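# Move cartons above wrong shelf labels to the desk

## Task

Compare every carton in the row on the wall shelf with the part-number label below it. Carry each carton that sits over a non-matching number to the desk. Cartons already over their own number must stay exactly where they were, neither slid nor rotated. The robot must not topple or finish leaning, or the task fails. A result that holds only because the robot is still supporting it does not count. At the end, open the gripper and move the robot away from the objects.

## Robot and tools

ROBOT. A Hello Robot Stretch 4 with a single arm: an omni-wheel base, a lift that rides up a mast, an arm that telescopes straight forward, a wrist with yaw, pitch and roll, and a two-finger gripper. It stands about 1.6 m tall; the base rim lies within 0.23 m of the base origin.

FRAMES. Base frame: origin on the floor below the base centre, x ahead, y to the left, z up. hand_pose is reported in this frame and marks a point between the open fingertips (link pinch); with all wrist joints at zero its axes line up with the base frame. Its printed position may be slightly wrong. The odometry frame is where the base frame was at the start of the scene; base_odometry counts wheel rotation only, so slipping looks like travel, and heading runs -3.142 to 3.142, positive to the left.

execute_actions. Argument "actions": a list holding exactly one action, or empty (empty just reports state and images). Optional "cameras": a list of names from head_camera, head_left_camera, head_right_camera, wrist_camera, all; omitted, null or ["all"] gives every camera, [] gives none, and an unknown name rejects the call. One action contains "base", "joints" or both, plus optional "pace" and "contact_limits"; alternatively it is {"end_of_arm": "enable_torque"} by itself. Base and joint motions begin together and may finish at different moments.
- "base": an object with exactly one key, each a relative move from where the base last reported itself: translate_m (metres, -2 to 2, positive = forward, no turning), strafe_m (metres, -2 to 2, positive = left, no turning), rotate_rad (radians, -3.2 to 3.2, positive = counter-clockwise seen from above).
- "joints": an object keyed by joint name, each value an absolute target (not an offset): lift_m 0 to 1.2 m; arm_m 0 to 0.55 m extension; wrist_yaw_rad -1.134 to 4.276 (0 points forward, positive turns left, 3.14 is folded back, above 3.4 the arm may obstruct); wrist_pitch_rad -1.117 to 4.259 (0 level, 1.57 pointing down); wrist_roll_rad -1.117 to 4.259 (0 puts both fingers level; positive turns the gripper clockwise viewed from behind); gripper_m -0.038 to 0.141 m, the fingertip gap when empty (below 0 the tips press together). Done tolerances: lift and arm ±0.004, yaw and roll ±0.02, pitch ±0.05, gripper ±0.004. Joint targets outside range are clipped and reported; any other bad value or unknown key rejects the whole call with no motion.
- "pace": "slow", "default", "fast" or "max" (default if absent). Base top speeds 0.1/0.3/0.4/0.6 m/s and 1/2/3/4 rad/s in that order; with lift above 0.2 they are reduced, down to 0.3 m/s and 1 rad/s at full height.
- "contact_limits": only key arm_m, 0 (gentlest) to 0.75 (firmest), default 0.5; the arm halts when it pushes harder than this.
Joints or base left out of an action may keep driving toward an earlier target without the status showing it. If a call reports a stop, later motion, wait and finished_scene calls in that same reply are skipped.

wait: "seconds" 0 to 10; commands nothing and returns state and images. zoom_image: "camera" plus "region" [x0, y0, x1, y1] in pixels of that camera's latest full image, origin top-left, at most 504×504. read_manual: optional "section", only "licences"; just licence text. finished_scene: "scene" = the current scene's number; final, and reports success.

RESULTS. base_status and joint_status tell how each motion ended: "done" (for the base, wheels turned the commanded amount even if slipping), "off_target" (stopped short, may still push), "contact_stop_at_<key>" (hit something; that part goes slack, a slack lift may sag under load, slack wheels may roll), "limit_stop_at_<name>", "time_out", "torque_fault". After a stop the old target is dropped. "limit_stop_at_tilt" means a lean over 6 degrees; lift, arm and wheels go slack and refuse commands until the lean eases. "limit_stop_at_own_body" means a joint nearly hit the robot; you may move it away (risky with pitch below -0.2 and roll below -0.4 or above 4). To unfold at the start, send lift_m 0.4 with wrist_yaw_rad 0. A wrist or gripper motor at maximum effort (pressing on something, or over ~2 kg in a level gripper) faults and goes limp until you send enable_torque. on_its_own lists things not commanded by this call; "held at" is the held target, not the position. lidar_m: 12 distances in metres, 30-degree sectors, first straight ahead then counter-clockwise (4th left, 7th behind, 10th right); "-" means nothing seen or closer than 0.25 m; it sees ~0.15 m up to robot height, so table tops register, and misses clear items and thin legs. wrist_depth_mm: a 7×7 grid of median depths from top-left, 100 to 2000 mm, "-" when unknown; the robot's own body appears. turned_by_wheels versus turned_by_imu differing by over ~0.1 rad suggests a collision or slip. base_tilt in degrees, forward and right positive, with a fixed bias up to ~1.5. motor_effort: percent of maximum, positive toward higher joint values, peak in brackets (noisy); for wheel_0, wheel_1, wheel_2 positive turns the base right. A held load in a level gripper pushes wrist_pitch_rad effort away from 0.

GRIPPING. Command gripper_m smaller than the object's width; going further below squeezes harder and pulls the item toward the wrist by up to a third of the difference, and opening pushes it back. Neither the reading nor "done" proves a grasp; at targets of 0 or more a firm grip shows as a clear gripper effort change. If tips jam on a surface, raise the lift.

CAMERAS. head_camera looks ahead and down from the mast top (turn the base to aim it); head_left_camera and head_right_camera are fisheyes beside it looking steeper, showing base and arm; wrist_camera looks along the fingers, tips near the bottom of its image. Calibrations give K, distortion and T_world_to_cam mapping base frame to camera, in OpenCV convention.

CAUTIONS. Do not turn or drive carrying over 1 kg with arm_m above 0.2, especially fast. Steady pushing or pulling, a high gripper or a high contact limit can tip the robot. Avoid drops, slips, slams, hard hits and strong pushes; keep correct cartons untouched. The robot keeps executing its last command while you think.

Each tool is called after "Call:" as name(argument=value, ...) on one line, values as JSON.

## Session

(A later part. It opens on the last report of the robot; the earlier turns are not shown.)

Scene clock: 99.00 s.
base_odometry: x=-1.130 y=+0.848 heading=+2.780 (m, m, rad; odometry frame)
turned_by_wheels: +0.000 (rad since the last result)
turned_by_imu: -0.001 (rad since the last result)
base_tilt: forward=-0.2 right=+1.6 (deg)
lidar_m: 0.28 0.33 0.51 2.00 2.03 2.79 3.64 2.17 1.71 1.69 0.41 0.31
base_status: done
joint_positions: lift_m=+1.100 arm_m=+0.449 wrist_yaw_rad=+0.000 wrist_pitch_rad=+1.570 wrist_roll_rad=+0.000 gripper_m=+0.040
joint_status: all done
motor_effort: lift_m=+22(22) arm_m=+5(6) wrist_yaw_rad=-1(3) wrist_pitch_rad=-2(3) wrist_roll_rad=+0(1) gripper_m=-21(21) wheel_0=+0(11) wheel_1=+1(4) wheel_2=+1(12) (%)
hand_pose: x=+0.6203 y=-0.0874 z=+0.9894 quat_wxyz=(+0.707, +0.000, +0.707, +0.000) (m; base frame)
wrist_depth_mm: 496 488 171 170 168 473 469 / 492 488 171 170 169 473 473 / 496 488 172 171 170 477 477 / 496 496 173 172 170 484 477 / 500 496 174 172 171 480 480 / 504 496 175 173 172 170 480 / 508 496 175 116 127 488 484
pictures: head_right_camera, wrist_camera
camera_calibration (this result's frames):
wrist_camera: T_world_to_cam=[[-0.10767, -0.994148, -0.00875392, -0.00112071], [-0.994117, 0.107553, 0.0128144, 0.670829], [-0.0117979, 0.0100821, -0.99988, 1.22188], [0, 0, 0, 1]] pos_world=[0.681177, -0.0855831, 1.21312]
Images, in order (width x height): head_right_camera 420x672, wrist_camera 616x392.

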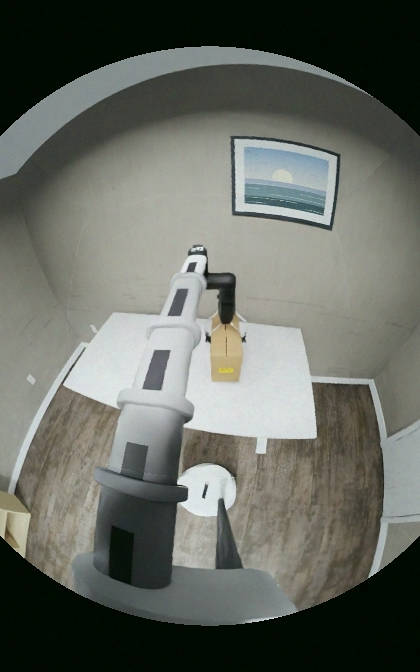

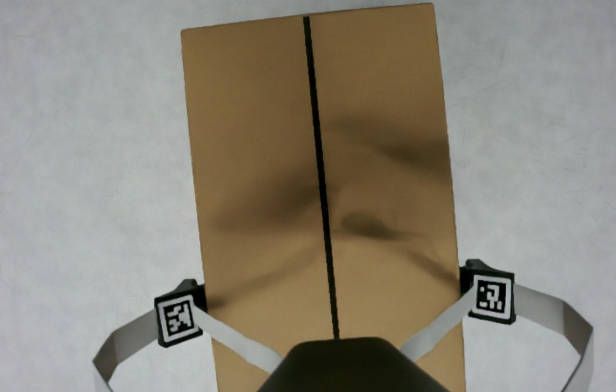

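Call:
execute_actions(actions=[{"joints":{"lift_m":0.985}}], cameras=[])

Call:
execute_actions(actions=[{"joints":{"gripper_m":0.135},"pace":"slow"}], cameras=["wrist_camera"])

Call:
execute_actions(actions=[{"joints":{"lift_m":1.1},"pace":"fast"}], cameras=["wrist_camera"])

Scene clock: 103.03 s.
base_odometry: x=-1.130 y=+0.848 heading=+2.780 (m, m, rad; odometry frame)
turned_by_wheels: +0.000 (rad since the last result)
turned_by_imu: +0.000 (rad since the last result)
base_tilt: forward=-0.1 right=+1.6 (deg)
lidar_m: 0.30 0.35 0.53 2.02 2.00 2.75 3.64 2.14 1.70 1.67 0.40 0.31
base_status: not commanded
joint_positions: lift_m=+0.985 arm_m=+0.449 wrist_yaw_rad=+0.000 wrist_pitch_rad=+1.570 wrist_roll_rad=+0.000 gripper_m=+0.040
joint_status: all done
motor_effort: lift_m=+15(21) arm_m=+5(5) wrist_yaw_rad=-2(1) wrist_pitch_rad=-3(2) wrist_roll_rad=+1(1) gripper_m=-22(23) wheel_0=+0(0) wheel_1=+1(1) wheel_2=+1(1) (%)
hand_pose: x=+0.6202 y=-0.0874 z=+0.8750 quat_wxyz=(+0.707, +0.000, +0.707, +0.000) (m; base frame)
wrist_depth_mm: 377 375 171 170 168 364 362 / 379 377 171 170 169 366 366 / 382 379 172 171 170 368 364 / 384 379 173 172 171 368 366 / 387 382 174 173 171 370 370 / 387 384 174 173 172 171 370 / 389 384 175 116 127 375 373
pictures: none
No camera images: the call's "cameras" was empty. Leave "cameras" out to get every camera's image.

Scene clock: 107.17 s.
base_odometry: x=-1.130 y=+0.848 heading=+2.780 (m, m, rad; odometry frame)
turned_by_wheels: +0.000 (rad since the last result)
turned_by_imu: +0.000 (rad since the last result)
base_tilt: forward=-0.2 right=+1.5 (deg)
lidar_m: 0.30 0.33 0.53 2.01 2.06 2.79 3.63 2.16 1.67 1.67 0.41 0.31
base_status: not commanded
joint_positions: lift_m=+0.985 arm_m=+0.449 wrist_yaw_rad=+0.000 wrist_pitch_rad=+1.570 wrist_roll_rad=+0.000 gripper_m=+0.135
joint_status: all done
motor_effort: lift_m=+15(14) arm_m=+5(5) wrist_yaw_rad=+1(2) wrist_pitch_rad=-2(2) wrist_roll_rad=+0(0) gripper_m=-2(24) wheel_0=+0(0) wheel_1=+1(1) wheel_2=+1(1) (%)
hand_pose: x=+0.6202 y=-0.0874 z=+0.8750 quat_wxyz=(+0.707, +0.000, +0.707, +0.000) (m; base frame)
wrist_depth_mm: 377 375 373 368 366 364 362 / 379 377 196 195 193 364 364 / 379 379 197 195 195 366 366 / 382 379 198 196 195 370 368 / 384 382 199 197 196 370 368 / 387 384 198 198 196 212 373 / 389 387 382 155 197 375 370
pictures: wrist_camera
camera_calibration (this result's frames):
wrist_camera: T_world_to_cam=[[-0.107671, -0.994148, -0.00873869, -0.00213853], [-0.994115, 0.107554, 0.0129547, 0.672134], [-0.0119391, 0.0100821, -0.999878, 1.10758], [0, 0, 0, 1]] pos_world=[0.681172, -0.0855832, 1.09872]
Images, in order (width x height): wrist_camera 616x392.

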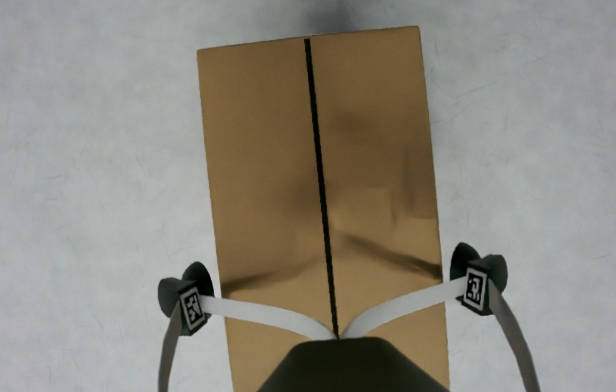

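Scene clock: 108.40 s.
base_odometry: x=-1.130 y=+0.848 heading=+2.780 (m, m, rad; odometry frame)
turned_by_wheels: +0.000 (rad since the last result)
turned_by_imu: +0.000 (rad since the last result)
base_tilt: forward=-0.1 right=+1.5 (deg)
lidar_m: 0.31 0.35 0.51 1.99 2.05 2.80 3.65 2.12 1.70 1.68 0.42 0.31
base_status: not commanded
joint_positions: lift_m=+1.100 arm_m=+0.449 wrist_yaw_rad=+0.000 wrist_pitch_rad=+1.570 wrist_roll_rad=+0.000 gripper_m=+0.135
joint_status: all done
motor_effort: lift_m=+21(25) arm_m=+5(5) wrist_yaw_rad=-2(2) wrist_pitch_rad=-3(2) wrist_roll_rad=+1(1) gripper_m=+0(1) wheel_0=+0(0) wheel_1=+1(1) wheel_2=+2(1) (%)
hand_pose: x=+0.6202 y=-0.0874 z=+0.9895 quat_wxyz=(+0.707, +0.000, +0.707, +0.000) (m; base frame)
wrist_depth_mm: 492 488 488 480 480 473 473 / 492 492 488 484 480 477 477 / 496 492 488 309 480 477 477 / 500 496 488 310 480 484 477 / 500 496 492 310 310 484 480 / 500 496 198 312 310 484 480 / 504 500 496 213 492 488 484
pictures: wrist_camera
camera_calibration (this result's frames):
wrist_camera: T_world_to_cam=[[-0.107671, -0.994148, -0.00873827, -0.00113849], [-0.994115, 0.107554, 0.0129587, 0.67065], [-0.011943, 0.0100821, -0.999878, 1.22202], [0, 0, 0, 1]] pos_world=[0.681175, -0.0855832, 1.21317]
Images, in order (width x height): wrist_camera 616x392.

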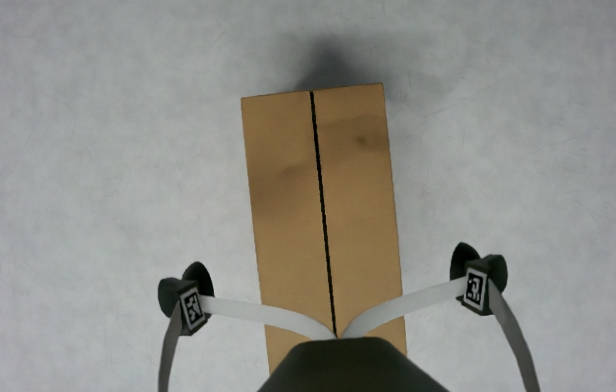

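Call:
execute_actions(actions=[{"joints":{"arm_m":0},"base":{"translate_m":-0.4},"pace":"fast"}], cameras=[])

Call:
execute_actions(actions=[{"joints":{"lift_m":0.2,"wrist_pitch_rad":0},"base":{"rotate_rad":-3.04},"pace":"max"}], cameras=[])

Call:
execute_actions(actions=[{"joints":{"lift_m":0.8},"base":{"translate_m":1.9},"pace":"max"}], cameras=["wrist_camera","head_camera"])

Scene clock: 115.50 s.
base_odometry: x=-0.756 y=+0.706 heading=+2.780 (m, m, rad; odometry frame)
turned_by_wheels: +0.000 (rad since the last result)
turned_by_imu: +0.001 (rad since the last result)
base_tilt: forward=-0.3 right=+1.5 (deg)
lidar_m: 0.71 0.78 1.19 2.07 1.87 3.26 3.20 2.03 1.67 1.59 1.80 0.71
base_status: done
joint_positions: lift_m=+1.100 arm_m=+0.002 wrist_yaw_rad=+0.000 wrist_pitch_rad=+1.570 wrist_roll_rad=+0.000 gripper_m=+0.135
joint_status: all done
joint sent to its limit — the command would take arm_m past its lower limit, so that joint was sent only as far as its limit.
motor_effort: lift_m=+21(21) arm_m=-5(5) wrist_yaw_rad=+3(1) wrist_pitch_rad=-3(3) wrist_roll_rad=+0(0) gripper_m=-1(1) wheel_0=-1(7) wheel_1=+0(6) wheel_2=-1(10) (%)
hand_pose: x=+0.1730 y=-0.0874 z=+0.9895 quat_wxyz=(+0.707, +0.000, +0.707, +0.000) (m; base frame)
wrist_depth_mm: 1182 1182 1182 1182 1160 1160 1138 / 1205 1205 1182 1182 1160 1160 1160 / 1229 1182 1205 1205 1182 1160 1160 / 1229 1205 1182 1182 1182 1160 1182 / 1229 1229 991 991 1182 1182 1160 / 1205 1205 198 991 1205 1160 1182 / 1229 1229 1229 661 1205 1182 1182
pictures: none
No camera images: the call's "cameras" was empty. Leave "cameras" out to get every camera's image.

Scene clock: 119.13 s.
base_odometry: x=-0.756 y=+0.706 heading=-0.259 (m, m, rad; odometry frame)
turned_by_wheels: -3.040 (rad since the last result)
turned_by_imu: -3.035 (rad since the last result)
base_tilt: forward=-0.3 right=+1.5 (deg)
lidar_m: 2.96 1.95 1.63 1.59 1.78 0.69 0.68 0.82 2.08 1.88 1.91 2.97
base_status: done
joint_positions: lift_m=+0.200 arm_m=+0.002 wrist_yaw_rad=+0.000 wrist_pitch_rad=+0.003 wrist_roll_rad=+0.000 gripper_m=+0.135
joint_status: all done
motor_effort: lift_m=+16(19) arm_m=-5(5) wrist_yaw_rad=+1(1) wrist_pitch_rad=-9(17) wrist_roll_rad=+1(1) gripper_m=-2(1) wheel_0=+2(6) wheel_1=+1(6) wheel_2=+1(5) (%)
hand_pose: x=+0.4613 y=-0.0874 z=+0.3777 quat_wxyz=(+1.000, +0.000, +0.001, +0.000) (m; base frame)
wrist_depth_mm: 1808 - - - - - - / 1756 - - - - - - / 1708 - - - - - - / 1708 - - - - - - / 1661 - - - - 1808 1661 / 1499 1366 198 1255 1078 946 1025 / 1008 960 946 508 854 798 778
pictures: none
No camera images: the call's "cameras" was empty. Leave "cameras" out to get every camera's image.

Scene clock: 123.87 s.
base_odometry: x=+1.080 y=+0.219 heading=-0.260 (m, m, rad; odometry frame)
turned_by_wheels: +0.000 (rad since the last result)
turned_by_imu: -0.007 (rad since the last result)
base_tilt: forward=-0.2 right=+1.5 (deg)
lidar_m: 1.10 1.44 1.18 1.16 1.36 2.30 3.36 2.98 2.11 2.08 1.34 1.11
base_status: done
joint_positions: lift_m=+0.800 arm_m=+0.002 wrist_yaw_rad=+0.000 wrist_pitch_rad=+0.002 wrist_roll_rad=+0.000 gripper_m=+0.135
joint_status: all done
motor_effort: lift_m=+20(24) arm_m=-5(5) wrist_yaw_rad=+0(0) wrist_pitch_rad=-9(11) wrist_roll_rad=+0(1) gripper_m=-3(1) wheel_0=-1(7) wheel_1=-2(8) wheel_2=+0(14) (%)
hand_pose: x=+0.4613 y=-0.0874 z=+0.9773 quat_wxyz=(+1.000, +0.000, +0.001, +0.000) (m; base frame)
wrist_depth_mm: 1366 1281 1205 1118 1060 991 946 / 1366 1281 1229 1138 1060 1008 946 / 1308 1308 1229 1138 1060 1008 960 / 1281 1336 1229 1160 1078 1025 759 / 1255 1336 1229 1160 854 946 759 / 1281 1366 198 1160 866 778 976 / 1255 1366 1281 661 1078 1042 991
pictures: head_camera, wrist_camera
camera_calibration (this result's frames):
wrist_camera: T_world_to_cam=[[0.00848756, -0.994109, -0.108056, 0.0251557], [-0.0161602, 0.107909, -0.994029, 1.04586], [0.999833, 0.0101831, -0.0151491, -0.221131], [0, 0, 0, 1]] pos_world=[0.237782, -0.0855988, 1.03899]
Images, in order (width x height): head_camera 420x560, wrist_camera 616x392.

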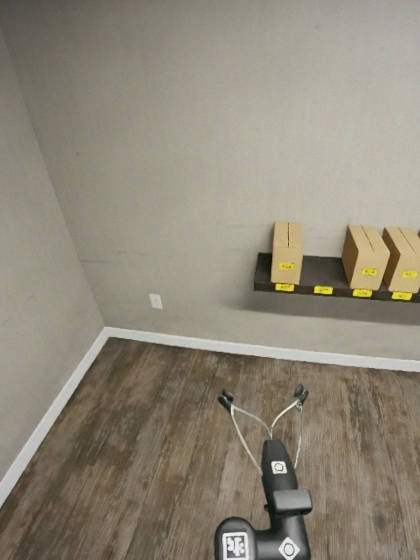

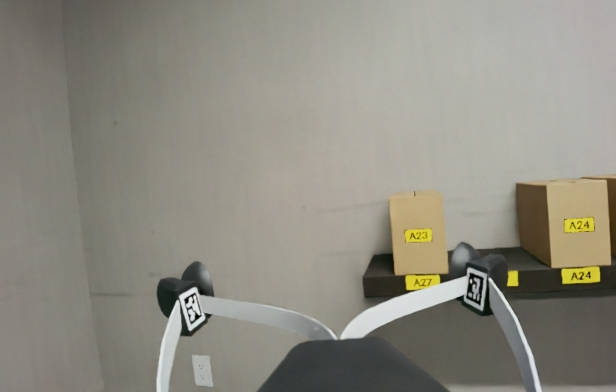

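True heading is about -0.28, so I'll rotate -0.26.

Call:
execute_actions(actions=[{"base":{"rotate_rad":-0.26},"pace":"fast"}], cameras=["wrist_camera"])

Call:
zoom_image(camera="wrist_camera", region=[316, 150, 616, 320])

Scene clock: 127.43 s.
base_odometry: x=+1.080 y=+0.219 heading=-0.519 (m, m, rad; odometry frame)
turned_by_wheels: -0.260 (rad since the last result)
turned_by_imu: -0.260 (rad since the last result)
base_tilt: forward=-0.2 right=+1.5 (deg)
lidar_m: 1.10 1.42 1.30 1.16 1.22 1.71 3.42 2.69 2.24 2.08 2.01 1.15
base_status: done
joint_positions: lift_m=+0.800 arm_m=+0.002 wrist_yaw_rad=+0.000 wrist_pitch_rad=+0.002 wrist_roll_rad=+0.000 gripper_m=+0.135
joint_status: not commanded
motor_effort: lift_m=+20(20) arm_m=-5(4) wrist_yaw_rad=+3(1) wrist_pitch_rad=-10(9) wrist_roll_rad=+0(0) gripper_m=+2(0) wheel_0=+2(6) wheel_1=+1(7) wheel_2=+1(7) (%)
hand_pose: x=+0.4613 y=-0.0874 z=+0.9773 quat_wxyz=(+1.000, +0.000, +0.001, +0.000) (m; base frame)
wrist_depth_mm: 1118 1118 1118 1118 1098 1098 1098 / 1118 1118 1118 1118 1098 1098 1118 / 1138 1118 1118 1118 1118 1118 1098 / 1138 1160 1118 1118 1098 931 878 / 1138 1138 1160 878 904 878 878 / 1138 1138 198 891 878 1118 1118 / 1160 1138 1160 627 1138 1138 1138
pictures: wrist_camera
camera_calibration (this result's frames):
wrist_camera: T_world_to_cam=[[0.00840814, -0.994109, -0.108055, 0.0251693], [-0.0161513, 0.10791, -0.994029, 1.04586], [0.999834, 0.0101032, -0.0151488, -0.221132], [0, 0, 0, 1]] pos_world=[0.237775, -0.085604, 1.03899]
Images, in order (width x height): wrist_camera 616x392.

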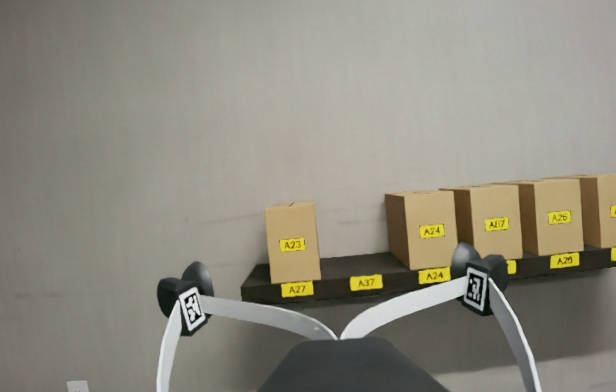

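Region (316, 150, 616, 320) of wrist_camera's 616x392 image, scaled by 1.680; it fills the top 286 rows of this view, and the rest is white.

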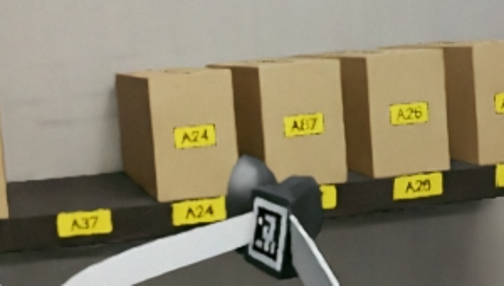

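Call:
execute_actions(actions=[{"base":{"strafe_m":0.1},"joints":{"lift_m":1.14,"wrist_pitch_rad":1.57},"pace":"fast"}], cameras=[])

Call:
execute_actions(actions=[{"base":{"translate_m":0.68},"joints":{"arm_m":0.36},"pace":"fast"}], cameras=["wrist_camera"])

Scene clock: 137.50 s.
base_odometry: x=+1.130 y=+0.306 heading=-0.519 (m, m, rad; odometry frame)
turned_by_wheels: +0.000 (rad since the last result)
turned_by_imu: -0.001 (rad since the last result)
base_tilt: forward=-0.2 right=+1.4 (deg)
lidar_m: 1.10 1.39 1.15 1.07 1.12 1.55 3.42 2.67 2.34 2.18 2.01 1.17
base_status: done
joint_positions: lift_m=+1.140 arm_m=+0.002 wrist_yaw_rad=+0.000 wrist_pitch_rad=+1.570 wrist_roll_rad=+0.000 gripper_m=+0.135
joint_status: all done
motor_effort: lift_m=+21(22) arm_m=-4(5) wrist_yaw_rad=+1(1) wrist_pitch_rad=-2(10) wrist_roll_rad=+0(1) gripper_m=+1(0) wheel_0=+1(7) wheel_1=-2(10) wheel_2=+1(0) (%)
hand_pose: x=+0.1730 y=-0.0874 z=+1.0294 quat_wxyz=(+0.707, +0.000, +0.707, +0.000) (m; base frame)
wrist_depth_mm: 1229 1205 1229 1205 1205 1205 1182 / 1229 1205 1255 1205 1205 1205 1205 / 1255 1255 1229 1205 1229 1205 1205 / 1255 1255 1229 1229 1205 1205 1205 / 1255 1255 1255 1025 1229 1205 1182 / 1281 1255 198 1025 1255 1205 1229 / 1281 1255 1255 676 1229 1229 1205
pictures: none
No camera images: the call's "cameras" was empty. Leave "cameras" out to get every camera's image.

Scene clock: 141.13 s.
base_odometry: x=+1.720 y=-0.031 heading=-0.519 (m, m, rad; odometry frame)
turned_by_wheels: +0.000 (rad since the last result)
turned_by_imu: -0.003 (rad since the last result)
base_tilt: forward=-0.2 right=+1.5 (deg)
lidar_m: 0.41 0.70 0.94 1.14 1.16 1.56 4.00 3.47 2.26 2.22 0.63 0.43
base_status: done
joint_positions: lift_m=+1.140 arm_m=+0.359 wrist_yaw_rad=+0.000 wrist_pitch_rad=+1.570 wrist_roll_rad=+0.000 gripper_m=+0.135
joint_status: all done
motor_effort: lift_m=+21(21) arm_m=+5(7) wrist_yaw_rad=+1(2) wrist_pitch_rad=-2(3) wrist_roll_rad=+1(0) gripper_m=+1(1) wheel_0=+1(5) wheel_1=+1(4) wheel_2=+1(12) (%)
hand_pose: x=+0.5303 y=-0.0874 z=+1.0295 quat_wxyz=(+0.707, +0.000, +0.707, +0.000) (m; base frame)
wrist_depth_mm: 224 239 255 265 264 310 336 / 314 343 310 267 377 439 402 / 544 640 449 268 266 439 413 / 1255 1229 449 270 268 442 430 / 1255 1255 452 271 270 442 436 / 1281 1281 198 272 270 1205 1205 / 1281 1255 1229 192 1229 1229 1229
pictures: wrist_camera
camera_calibration (this result's frames):
wrist_camera: T_world_to_cam=[[-0.107771, -0.994137, -0.00875275, -0.010406], [-0.994106, 0.107654, 0.0128258, 0.580845], [-0.0118083, 0.0100834, -0.999879, 1.26087], [0, 0, 0, 1]] pos_world=[0.591188, -0.0855894, 1.25318]
Images, in order (width x height): wrist_camera 616x392.

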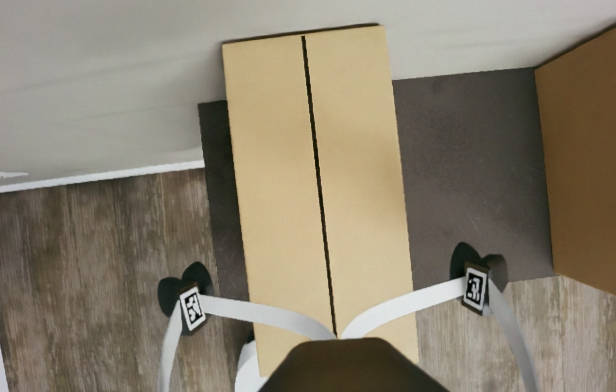

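Call:
execute_actions(actions=[{"joints":{"arm_m":0.39,"lift_m":1.065}}], cameras=["wrist_camera"])

Call:
execute_actions(actions=[{"joints":{"gripper_m":0.04}}], cameras=[])

Call:
execute_actions(actions=[{"joints":{"lift_m":1.09,"arm_m":0.08},"base":{"translate_m":-0.15}}], cameras=["wrist_camera"])

Scene clock: 144.53 s.
base_odometry: x=+1.720 y=-0.031 heading=-0.519 (m, m, rad; odometry frame)
turned_by_wheels: +0.000 (rad since the last result)
turned_by_imu: +0.000 (rad since the last result)
base_tilt: forward=-0.3 right=+1.5 (deg)
lidar_m: 0.41 0.70 0.95 1.14 1.19 1.57 4.02 3.44 2.29 2.22 0.63 0.45
base_status: not commanded
joint_positions: lift_m=+1.065 arm_m=+0.389 wrist_yaw_rad=+0.000 wrist_pitch_rad=+1.570 wrist_roll_rad=+0.000 gripper_m=+0.135
joint_status: all done
motor_effort: lift_m=+14(19) arm_m=+5(6) wrist_yaw_rad=-1(3) wrist_pitch_rad=-3(2) wrist_roll_rad=+0(0) gripper_m=+0(4) wheel_0=+1(1) wheel_1=+1(1) wheel_2=+1(1) (%)
hand_pose: x=+0.5602 y=-0.0874 z=+0.9550 quat_wxyz=(+0.707, +0.000, +0.707, +0.000) (m; base frame)
wrist_depth_mm: 165 177 189 192 192 229 247 / 231 254 195 193 192 364 362 / 404 473 196 195 193 368 364 / 1182 1182 197 195 194 368 366 / 1182 1182 198 196 195 370 368 / 1205 1182 197 196 195 370 370 / 1182 1182 382 154 196 1160 1160
pictures: wrist_camera
camera_calibration (this result's frames):
wrist_camera: T_world_to_cam=[[-0.107869, -0.994127, -0.00873127, -0.00779972], [-0.994093, 0.107751, 0.0130236, 0.611338], [-0.0120063, 0.0100845, -0.999877, 1.1869], [0, 0, 0, 1]] pos_world=[0.621135, -0.0855953, 1.17873]
Images, in order (width x height): wrist_camera 616x392.

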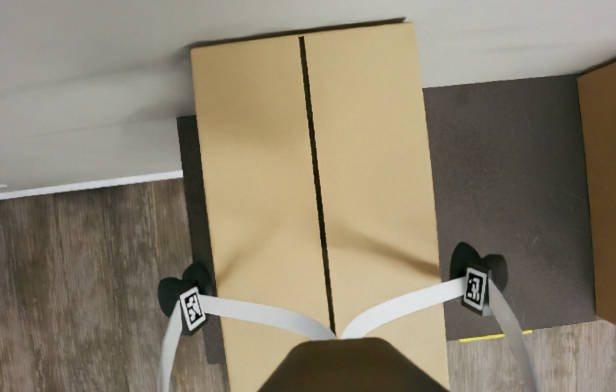

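Scene clock: 146.43 s.
base_odometry: x=+1.720 y=-0.031 heading=-0.519 (m, m, rad; odometry frame)
turned_by_wheels: +0.000 (rad since the last result)
turned_by_imu: +0.000 (rad since the last result)
base_tilt: forward=-0.3 right=+1.6 (deg)
lidar_m: 0.40 0.70 0.93 1.13 1.19 1.56 4.01 3.45 2.32 2.25 0.62 0.43
base_status: not commanded
joint_positions: lift_m=+1.065 arm_m=+0.389 wrist_yaw_rad=+0.000 wrist_pitch_rad=+1.570 wrist_roll_rad=+0.000 gripper_m=+0.040
joint_status: all done
motor_effort: lift_m=+14(14) arm_m=+5(6) wrist_yaw_rad=+2(1) wrist_pitch_rad=-3(2) wrist_roll_rad=+0(0) gripper_m=-23(23) wheel_0=+1(1) wheel_1=+1(1) wheel_2=+0(0) (%)
hand_pose: x=+0.5602 y=-0.0874 z=+0.9550 quat_wxyz=(+0.707, +0.000, +0.707, +0.000) (m; base frame)
wrist_depth_mm: 165 177 171 170 168 229 247 / 231 254 171 170 169 364 362 / 407 473 172 171 170 366 366 / 1182 1182 173 172 170 368 366 / 1182 1182 174 172 171 368 368 / 1205 1182 174 173 171 170 368 / 1205 1182 175 116 127 1160 1160
pictures: none
No camera images: the call's "cameras" was empty. Leave "cameras" out to get every camera's image.

Scene clock: 148.47 s.
base_odometry: x=+1.590 y=+0.043 heading=-0.519 (m, m, rad; odometry frame)
turned_by_wheels: +0.000 (rad since the last result)
turned_by_imu: +0.000 (rad since the last result)
base_tilt: forward=-0.2 right=+1.5 (deg)
lidar_m: 0.27 0.83 1.15 1.12 1.16 1.54 3.98 3.28 2.33 2.24 0.87 0.33
base_status: done
joint_positions: lift_m=+1.090 arm_m=+0.081 wrist_yaw_rad=+0.000 wrist_pitch_rad=+1.570 wrist_roll_rad=+0.000 gripper_m=+0.040
joint_status: all done
motor_effort: lift_m=+22(24) arm_m=-5(6) wrist_yaw_rad=+2(0) wrist_pitch_rad=-4(4) wrist_roll_rad=+1(1) gripper_m=-24(24) wheel_0=+0(9) wheel_1=+0(4) wheel_2=-1(10) (%)
hand_pose: x=+0.2520 y=-0.0874 z=+0.9794 quat_wxyz=(+0.707, +0.000, +0.707, +0.000) (m; base frame)
wrist_depth_mm: 1060 1098 171 169 168 1160 1138 / 1205 1182 171 170 169 1138 1160 / 1182 1182 172 171 169 1160 1138 / 1205 1182 173 171 170 1160 1160 / 1205 1229 173 172 171 1160 1160 / 1205 1205 174 173 171 170 1160 / 1205 1205 175 116 127 1182 1160
pictures: wrist_camera
camera_calibration (this result's frames):
wrist_camera: T_world_to_cam=[[-0.108179, -0.994093, -0.00870161, -0.0407824], [-0.994056, 0.108058, 0.0132968, 0.304371], [-0.0122779, 0.0100883, -0.999874, 1.20762], [0, 0, 0, 1]] pos_world=[0.312977, -0.0856142, 1.20307]
Images, in order (width x height): wrist_camera 616x392.

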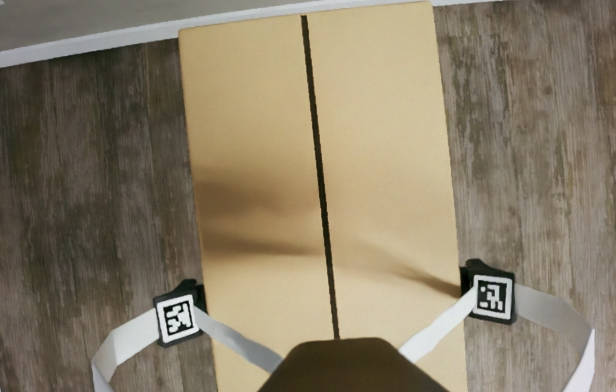

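Call:
execute_actions(actions=[{"joints":{"lift_m":0.55},"base":{"rotate_rad":-2.81}}], cameras=[])

Call:
execute_actions(actions=[{"base":{"translate_m":2.0},"pace":"max"}], cameras=[])

Call:
execute_actions(actions=[{"base":{"translate_m":0.6},"joints":{"lift_m":1.05},"pace":"max"}], cameras=["head_camera","head_right_camera"])

Scene clock: 156.80 s.
base_odometry: x=+1.590 y=+0.043 heading=+2.954 (m, m, rad; odometry frame)
turned_by_wheels: -2.810 (rad since the last result)
turned_by_imu: -2.806 (rad since the last result)
base_tilt: forward=-0.2 right=+1.5 (deg)
lidar_m: 0.30 2.52 2.21 1.14 0.65 0.55 0.58 0.99 1.13 1.14 1.31 0.35
base_status: done
joint_positions: lift_m=+0.550 arm_m=+0.081 wrist_yaw_rad=+0.000 wrist_pitch_rad=+1.570 wrist_roll_rad=+0.000 gripper_m=+0.040
joint_status: all done
motor_effort: lift_m=+15(21) arm_m=-5(5) wrist_yaw_rad=+1(3) wrist_pitch_rad=-3(4) wrist_roll_rad=+0(0) gripper_m=-20(23) wheel_0=+2(3) wheel_1=+0(6) wheel_2=+1(6) (%)
hand_pose: x=+0.2520 y=-0.0874 z=+0.4400 quat_wxyz=(+0.707, +0.000, +0.707, +0.000) (m; base frame)
wrist_depth_mm: 661 654 171 169 168 634 640 / 661 661 171 170 169 640 640 / 668 661 172 171 169 647 640 / 676 661 173 171 170 647 640 / 683 668 173 172 171 647 647 / 676 668 174 173 171 170 647 / 683 455 175 116 127 654 654
pictures: none
No camera images: the call's "cameras" was empty. Leave "cameras" out to get every camera's image.

Scene clock: 162.40 s.
base_odometry: x=-0.375 y=+0.415 heading=+2.954 (m, m, rad; odometry frame)
turned_by_wheels: +0.000 (rad since the last result)
turned_by_imu: -0.008 (rad since the last result)
base_tilt: forward=-0.2 right=+1.6 (deg)
lidar_m: 0.29 1.37 2.01 1.66 1.91 2.51 2.77 1.93 1.70 1.70 1.97 0.35
base_status: done
joint_positions: lift_m=+0.550 arm_m=+0.081 wrist_yaw_rad=+0.000 wrist_pitch_rad=+1.570 wrist_roll_rad=+0.000 gripper_m=+0.040
joint_status: not commanded
motor_effort: lift_m=+15(15) arm_m=-5(5) wrist_yaw_rad=-2(2) wrist_pitch_rad=-2(3) wrist_roll_rad=+0(0) gripper_m=-19(22) wheel_0=+0(10) wheel_1=+0(6) wheel_2=+0(14) (%)
hand_pose: x=+0.2521 y=-0.0874 z=+0.4399 quat_wxyz=(+0.707, +0.000, +0.707, +0.000) (m; base frame)
wrist_depth_mm: 654 661 171 170 168 634 627 / 661 661 171 170 169 640 640 / 668 661 172 171 169 640 640 / 668 668 173 171 170 647 647 / 676 668 174 172 171 647 647 / 676 668 174 173 171 170 647 / 683 459 175 116 127 654 654
pictures: none
No camera images: the call's "cameras" was empty. Leave "cameras" out to get every camera's image.

Scene clock: 165.20 s.
base_odometry: x=-0.965 y=+0.527 heading=+2.954 (m, m, rad; odometry frame)
turned_by_wheels: +0.000 (rad since the last result)
turned_by_imu: -0.003 (rad since the last result)
base_tilt: forward=-0.2 right=+1.5 (deg)
lidar_m: 0.25 0.69 1.87 1.84 1.75 3.10 3.32 2.16 1.80 1.83 0.69 0.35
base_status: done
joint_positions: lift_m=+1.050 arm_m=+0.081 wrist_yaw_rad=+0.000 wrist_pitch_rad=+1.570 wrist_roll_rad=+0.000 gripper_m=+0.040
joint_status: all done
motor_effort: lift_m=+21(25) arm_m=-5(5) wrist_yaw_rad=+2(0) wrist_pitch_rad=-2(3) wrist_roll_rad=+0(1) gripper_m=-22(25) wheel_0=+0(7) wheel_1=+0(7) wheel_2=+1(14) (%)
hand_pose: x=+0.2520 y=-0.0874 z=+0.9395 quat_wxyz=(+0.707, +0.000, +0.707, +0.000) (m; base frame)
wrist_depth_mm: 1160 1118 171 169 168 1118 1098 / 1138 1138 171 170 168 1118 1098 / 1138 1138 172 171 169 1118 1098 / 1160 1182 173 171 170 1118 1138 / 1160 1160 173 172 171 1118 1118 / 1160 1160 174 173 171 171 1118 / 1182 1160 175 116 127 1138 1138
pictures: head_camera, head_right_camera
Images, in order (width x height): head_camera 420x560, head_right_camera 420x672.

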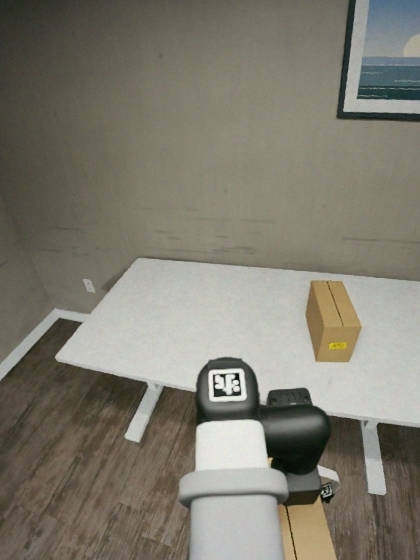

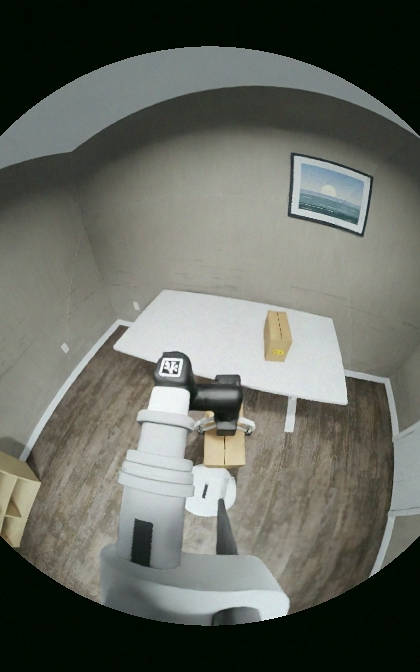

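Call:
execute_actions(actions=[{"base":{"translate_m":0.33},"joints":{"arm_m":0.48}}], cameras=["wrist_camera","head_right_camera"])

Scene clock: 169.20 s.
base_odometry: x=-1.289 y=+0.588 heading=+2.955 (m, m, rad; odometry frame)
turned_by_wheels: +0.000 (rad since the last result)
turned_by_imu: -0.002 (rad since the last result)
base_tilt: forward=-0.2 right=+1.5 (deg)
lidar_m: 0.27 0.33 0.56 1.78 1.87 2.81 3.68 2.27 1.94 0.56 0.32 0.27
base_status: done
joint_positions: lift_m=+1.050 arm_m=+0.479 wrist_yaw_rad=+0.000 wrist_pitch_rad=+1.570 wrist_roll_rad=+0.000 gripper_m=+0.040
joint_status: all done
motor_effort: lift_m=+21(21) arm_m=+5(6) wrist_yaw_rad=+0(2) wrist_pitch_rad=-2(4) wrist_roll_rad=+1(0) gripper_m=-21(24) wheel_0=+2(2) wheel_1=+1(5) wheel_2=+1(8) (%)
hand_pose: x=+0.6503 y=-0.0874 z=+0.9395 quat_wxyz=(+0.707, +0.000, +0.707, +0.000) (m; base frame)
wrist_depth_mm: 442 439 171 170 168 427 421 / 442 439 171 170 169 430 427 / 445 442 172 171 170 430 427 / 449 445 173 172 170 430 430 / 452 445 173 172 171 433 410 / 452 449 174 173 172 170 370 / 455 449 175 116 127 439 404
pictures: head_right_camera, wrist_camera
camera_calibration (this result's frames):
wrist_camera: T_world_to_cam=[[-0.107763, -0.994138, -0.00875813, 0.00174219], [-0.994107, 0.107647, 0.0127763, 0.701364], [-0.0117586, 0.0100833, -0.99988, 1.17232], [0, 0, 0, 1]] pos_world=[0.711203, -0.0855889, 1.16323]
Images, in order (width x height): head_right_camera 420x672, wrist_camera 616x392.

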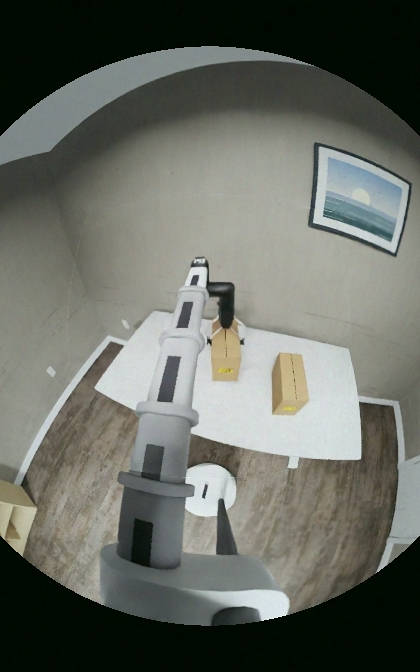

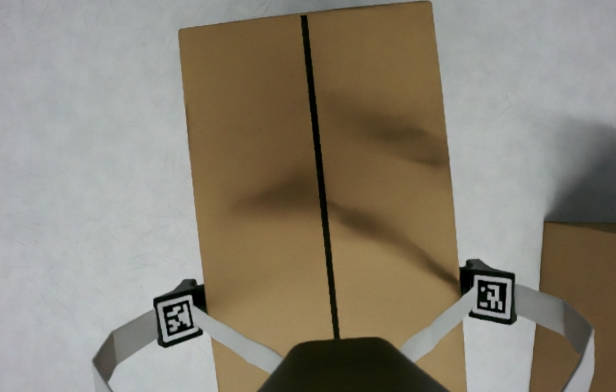

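Call:
execute_actions(actions=[{"joints":{"lift_m":0.985}}], cameras=[])

Call:
execute_actions(actions=[{"joints":{"gripper_m":0.135}}], cameras=[])

Call:
execute_actions(actions=[{"joints":{"lift_m":1.08},"pace":"fast"}], cameras=[])

Call:
execute_actions(actions=[{"joints":{"arm_m":0.01},"base":{"translate_m":-0.3},"pace":"fast"}], cameras=["head_camera","head_left_camera"])

Scene clock: 172.80 s.
base_odometry: x=-1.289 y=+0.588 heading=+2.955 (m, m, rad; odometry frame)
turned_by_wheels: +0.000 (rad since the last result)
turned_by_imu: +0.000 (rad since the last result)
base_tilt: forward=-0.2 right=+1.5 (deg)
lidar_m: 0.27 0.33 0.58 1.78 1.89 2.82 3.68 2.27 1.94 0.59 0.33 0.27
base_status: not commanded
joint_positions: lift_m=+0.985 arm_m=+0.479 wrist_yaw_rad=+0.000 wrist_pitch_rad=+1.570 wrist_roll_rad=+0.000 gripper_m=+0.040
joint_status: all done
motor_effort: lift_m=+15(18) arm_m=+5(5) wrist_yaw_rad=+2(1) wrist_pitch_rad=-2(2) wrist_roll_rad=+0(0) gripper_m=-23(23) wheel_0=+1(2) wheel_1=+1(1) wheel_2=+1(1) (%)
hand_pose: x=+0.6502 y=-0.0874 z=+0.8750 quat_wxyz=(+0.707, +0.000, +0.707, +0.000) (m; base frame)
wrist_depth_mm: 377 373 171 169 168 362 362 / 379 377 171 170 169 366 366 / 382 377 172 171 170 366 364 / 384 379 172 171 170 368 366 / 384 382 174 172 171 370 370 / 387 384 174 173 172 170 370 / 389 384 175 116 127 373 373
pictures: none
No camera images: the call's "cameras" was empty. Leave "cameras" out to get every camera's image.

Scene clock: 174.70 s.
base_odometry: x=-1.289 y=+0.588 heading=+2.955 (m, m, rad; odometry frame)
turned_by_wheels: +0.000 (rad since the last result)
turned_by_imu: +0.000 (rad since the last result)
base_tilt: forward=-0.2 right=+1.5 (deg)
lidar_m: 0.27 0.33 0.54 1.76 1.88 2.84 3.66 2.27 1.94 0.58 0.29 0.27
base_status: not commanded
joint_positions: lift_m=+0.985 arm_m=+0.479 wrist_yaw_rad=+0.000 wrist_pitch_rad=+1.570 wrist_roll_rad=+0.000 gripper_m=+0.135
joint_status: all done
motor_effort: lift_m=+15(15) arm_m=+5(5) wrist_yaw_rad=+1(1) wrist_pitch_rad=-3(3) wrist_roll_rad=+0(0) gripper_m=-1(21) wheel_0=+2(2) wheel_1=+1(1) wheel_2=+1(1) (%)
hand_pose: x=+0.6502 y=-0.0874 z=+0.8750 quat_wxyz=(+0.707, +0.000, +0.707, +0.000) (m; base frame)
wrist_depth_mm: 375 375 370 368 366 364 364 / 379 377 196 195 194 366 364 / 379 379 196 195 194 368 368 / 384 379 198 196 195 368 368 / 389 379 199 198 196 370 370 / 387 384 198 198 197 197 370 / 389 387 382 154 197 375 373
pictures: none
No camera images: the call's "cameras" was empty. Leave "cameras" out to get every camera's image.

Scene clock: 175.87 s.
base_odometry: x=-1.289 y=+0.588 heading=+2.955 (m, m, rad; odometry frame)
turned_by_wheels: +0.000 (rad since the last result)
turned_by_imu: +0.000 (rad since the last result)
base_tilt: forward=-0.2 right=+1.4 (deg)
lidar_m: 0.26 0.32 0.55 1.79 1.88 2.85 3.66 2.24 1.93 0.57 0.33 0.27
base_status: not commanded
joint_positions: lift_m=+1.080 arm_m=+0.479 wrist_yaw_rad=+0.000 wrist_pitch_rad=+1.570 wrist_roll_rad=+0.000 gripper_m=+0.135
joint_status: all done
motor_effort: lift_m=+22(23) arm_m=+5(5) wrist_yaw_rad=+1(2) wrist_pitch_rad=-3(2) wrist_roll_rad=+0(0) gripper_m=+1(3) wheel_0=+2(2) wheel_1=+1(1) wheel_2=+1(1) (%)
hand_pose: x=+0.6502 y=-0.0874 z=+0.9694 quat_wxyz=(+0.707, +0.000, +0.707, +0.000) (m; base frame)
wrist_depth_mm: 473 466 462 466 459 455 452 / 473 469 466 289 459 455 455 / 477 473 469 289 459 459 455 / 480 473 473 290 290 459 459 / 480 477 473 291 291 462 407 / 484 480 198 293 291 462 402 / 484 480 480 202 469 469 387
pictures: none
No camera images: the call's "cameras" was empty. Leave "cameras" out to get every camera's image.

Scene clock: 178.23 s.
base_odometry: x=-0.994 y=+0.532 heading=+2.954 (m, m, rad; odometry frame)
turned_by_wheels: +0.000 (rad since the last result)
turned_by_imu: +0.001 (rad since the last result)
base_tilt: forward=-0.2 right=+1.5 (deg)
lidar_m: 0.55 0.69 1.87 1.86 1.76 3.15 3.38 2.18 1.82 1.84 0.65 0.54
base_status: done
joint_positions: lift_m=+1.080 arm_m=+0.011 wrist_yaw_rad=+0.000 wrist_pitch_rad=+1.570 wrist_roll_rad=+0.000 gripper_m=+0.135
joint_status: all done
motor_effort: lift_m=+21(22) arm_m=-5(7) wrist_yaw_rad=+2(0) wrist_pitch_rad=-3(3) wrist_roll_rad=+0(1) gripper_m=-2(1) wheel_0=-1(6) wheel_1=-1(6) wheel_2=+0(11) (%)
hand_pose: x=+0.1819 y=-0.0874 z=+0.9695 quat_wxyz=(+0.707, +0.000, +0.707, +0.000) (m; base frame)
wrist_depth_mm: 1182 1182 1160 1160 1160 1138 1138 / 1182 1182 1182 1160 1160 1160 1118 / 1182 1160 1160 1160 1160 1160 1138 / 1182 1182 1182 1182 1160 1138 1138 / 1205 1205 976 976 1160 1160 1160 / 1205 1205 198 976 1182 1160 1138 / 1229 1205 1205 549 1182 1182 1182
pictures: head_camera, head_left_camera
Images, in order (width x height): head_camera 420x560, head_left_camera 420x672.

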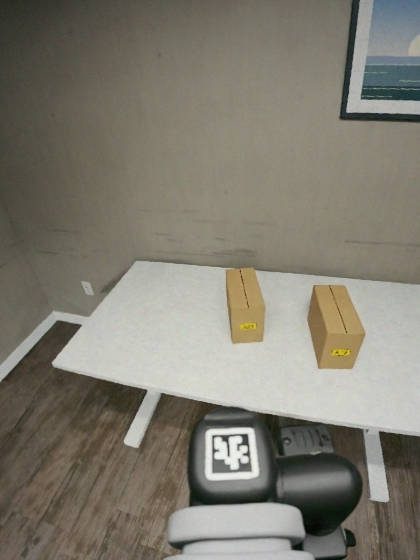

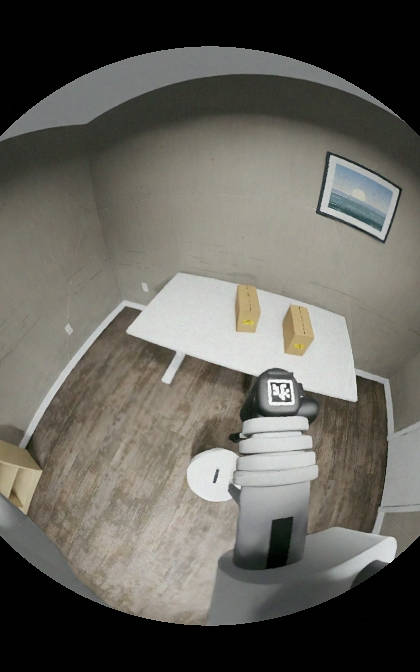

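Call:
finished_scene(scene=1)

The scene is finished: the task was done.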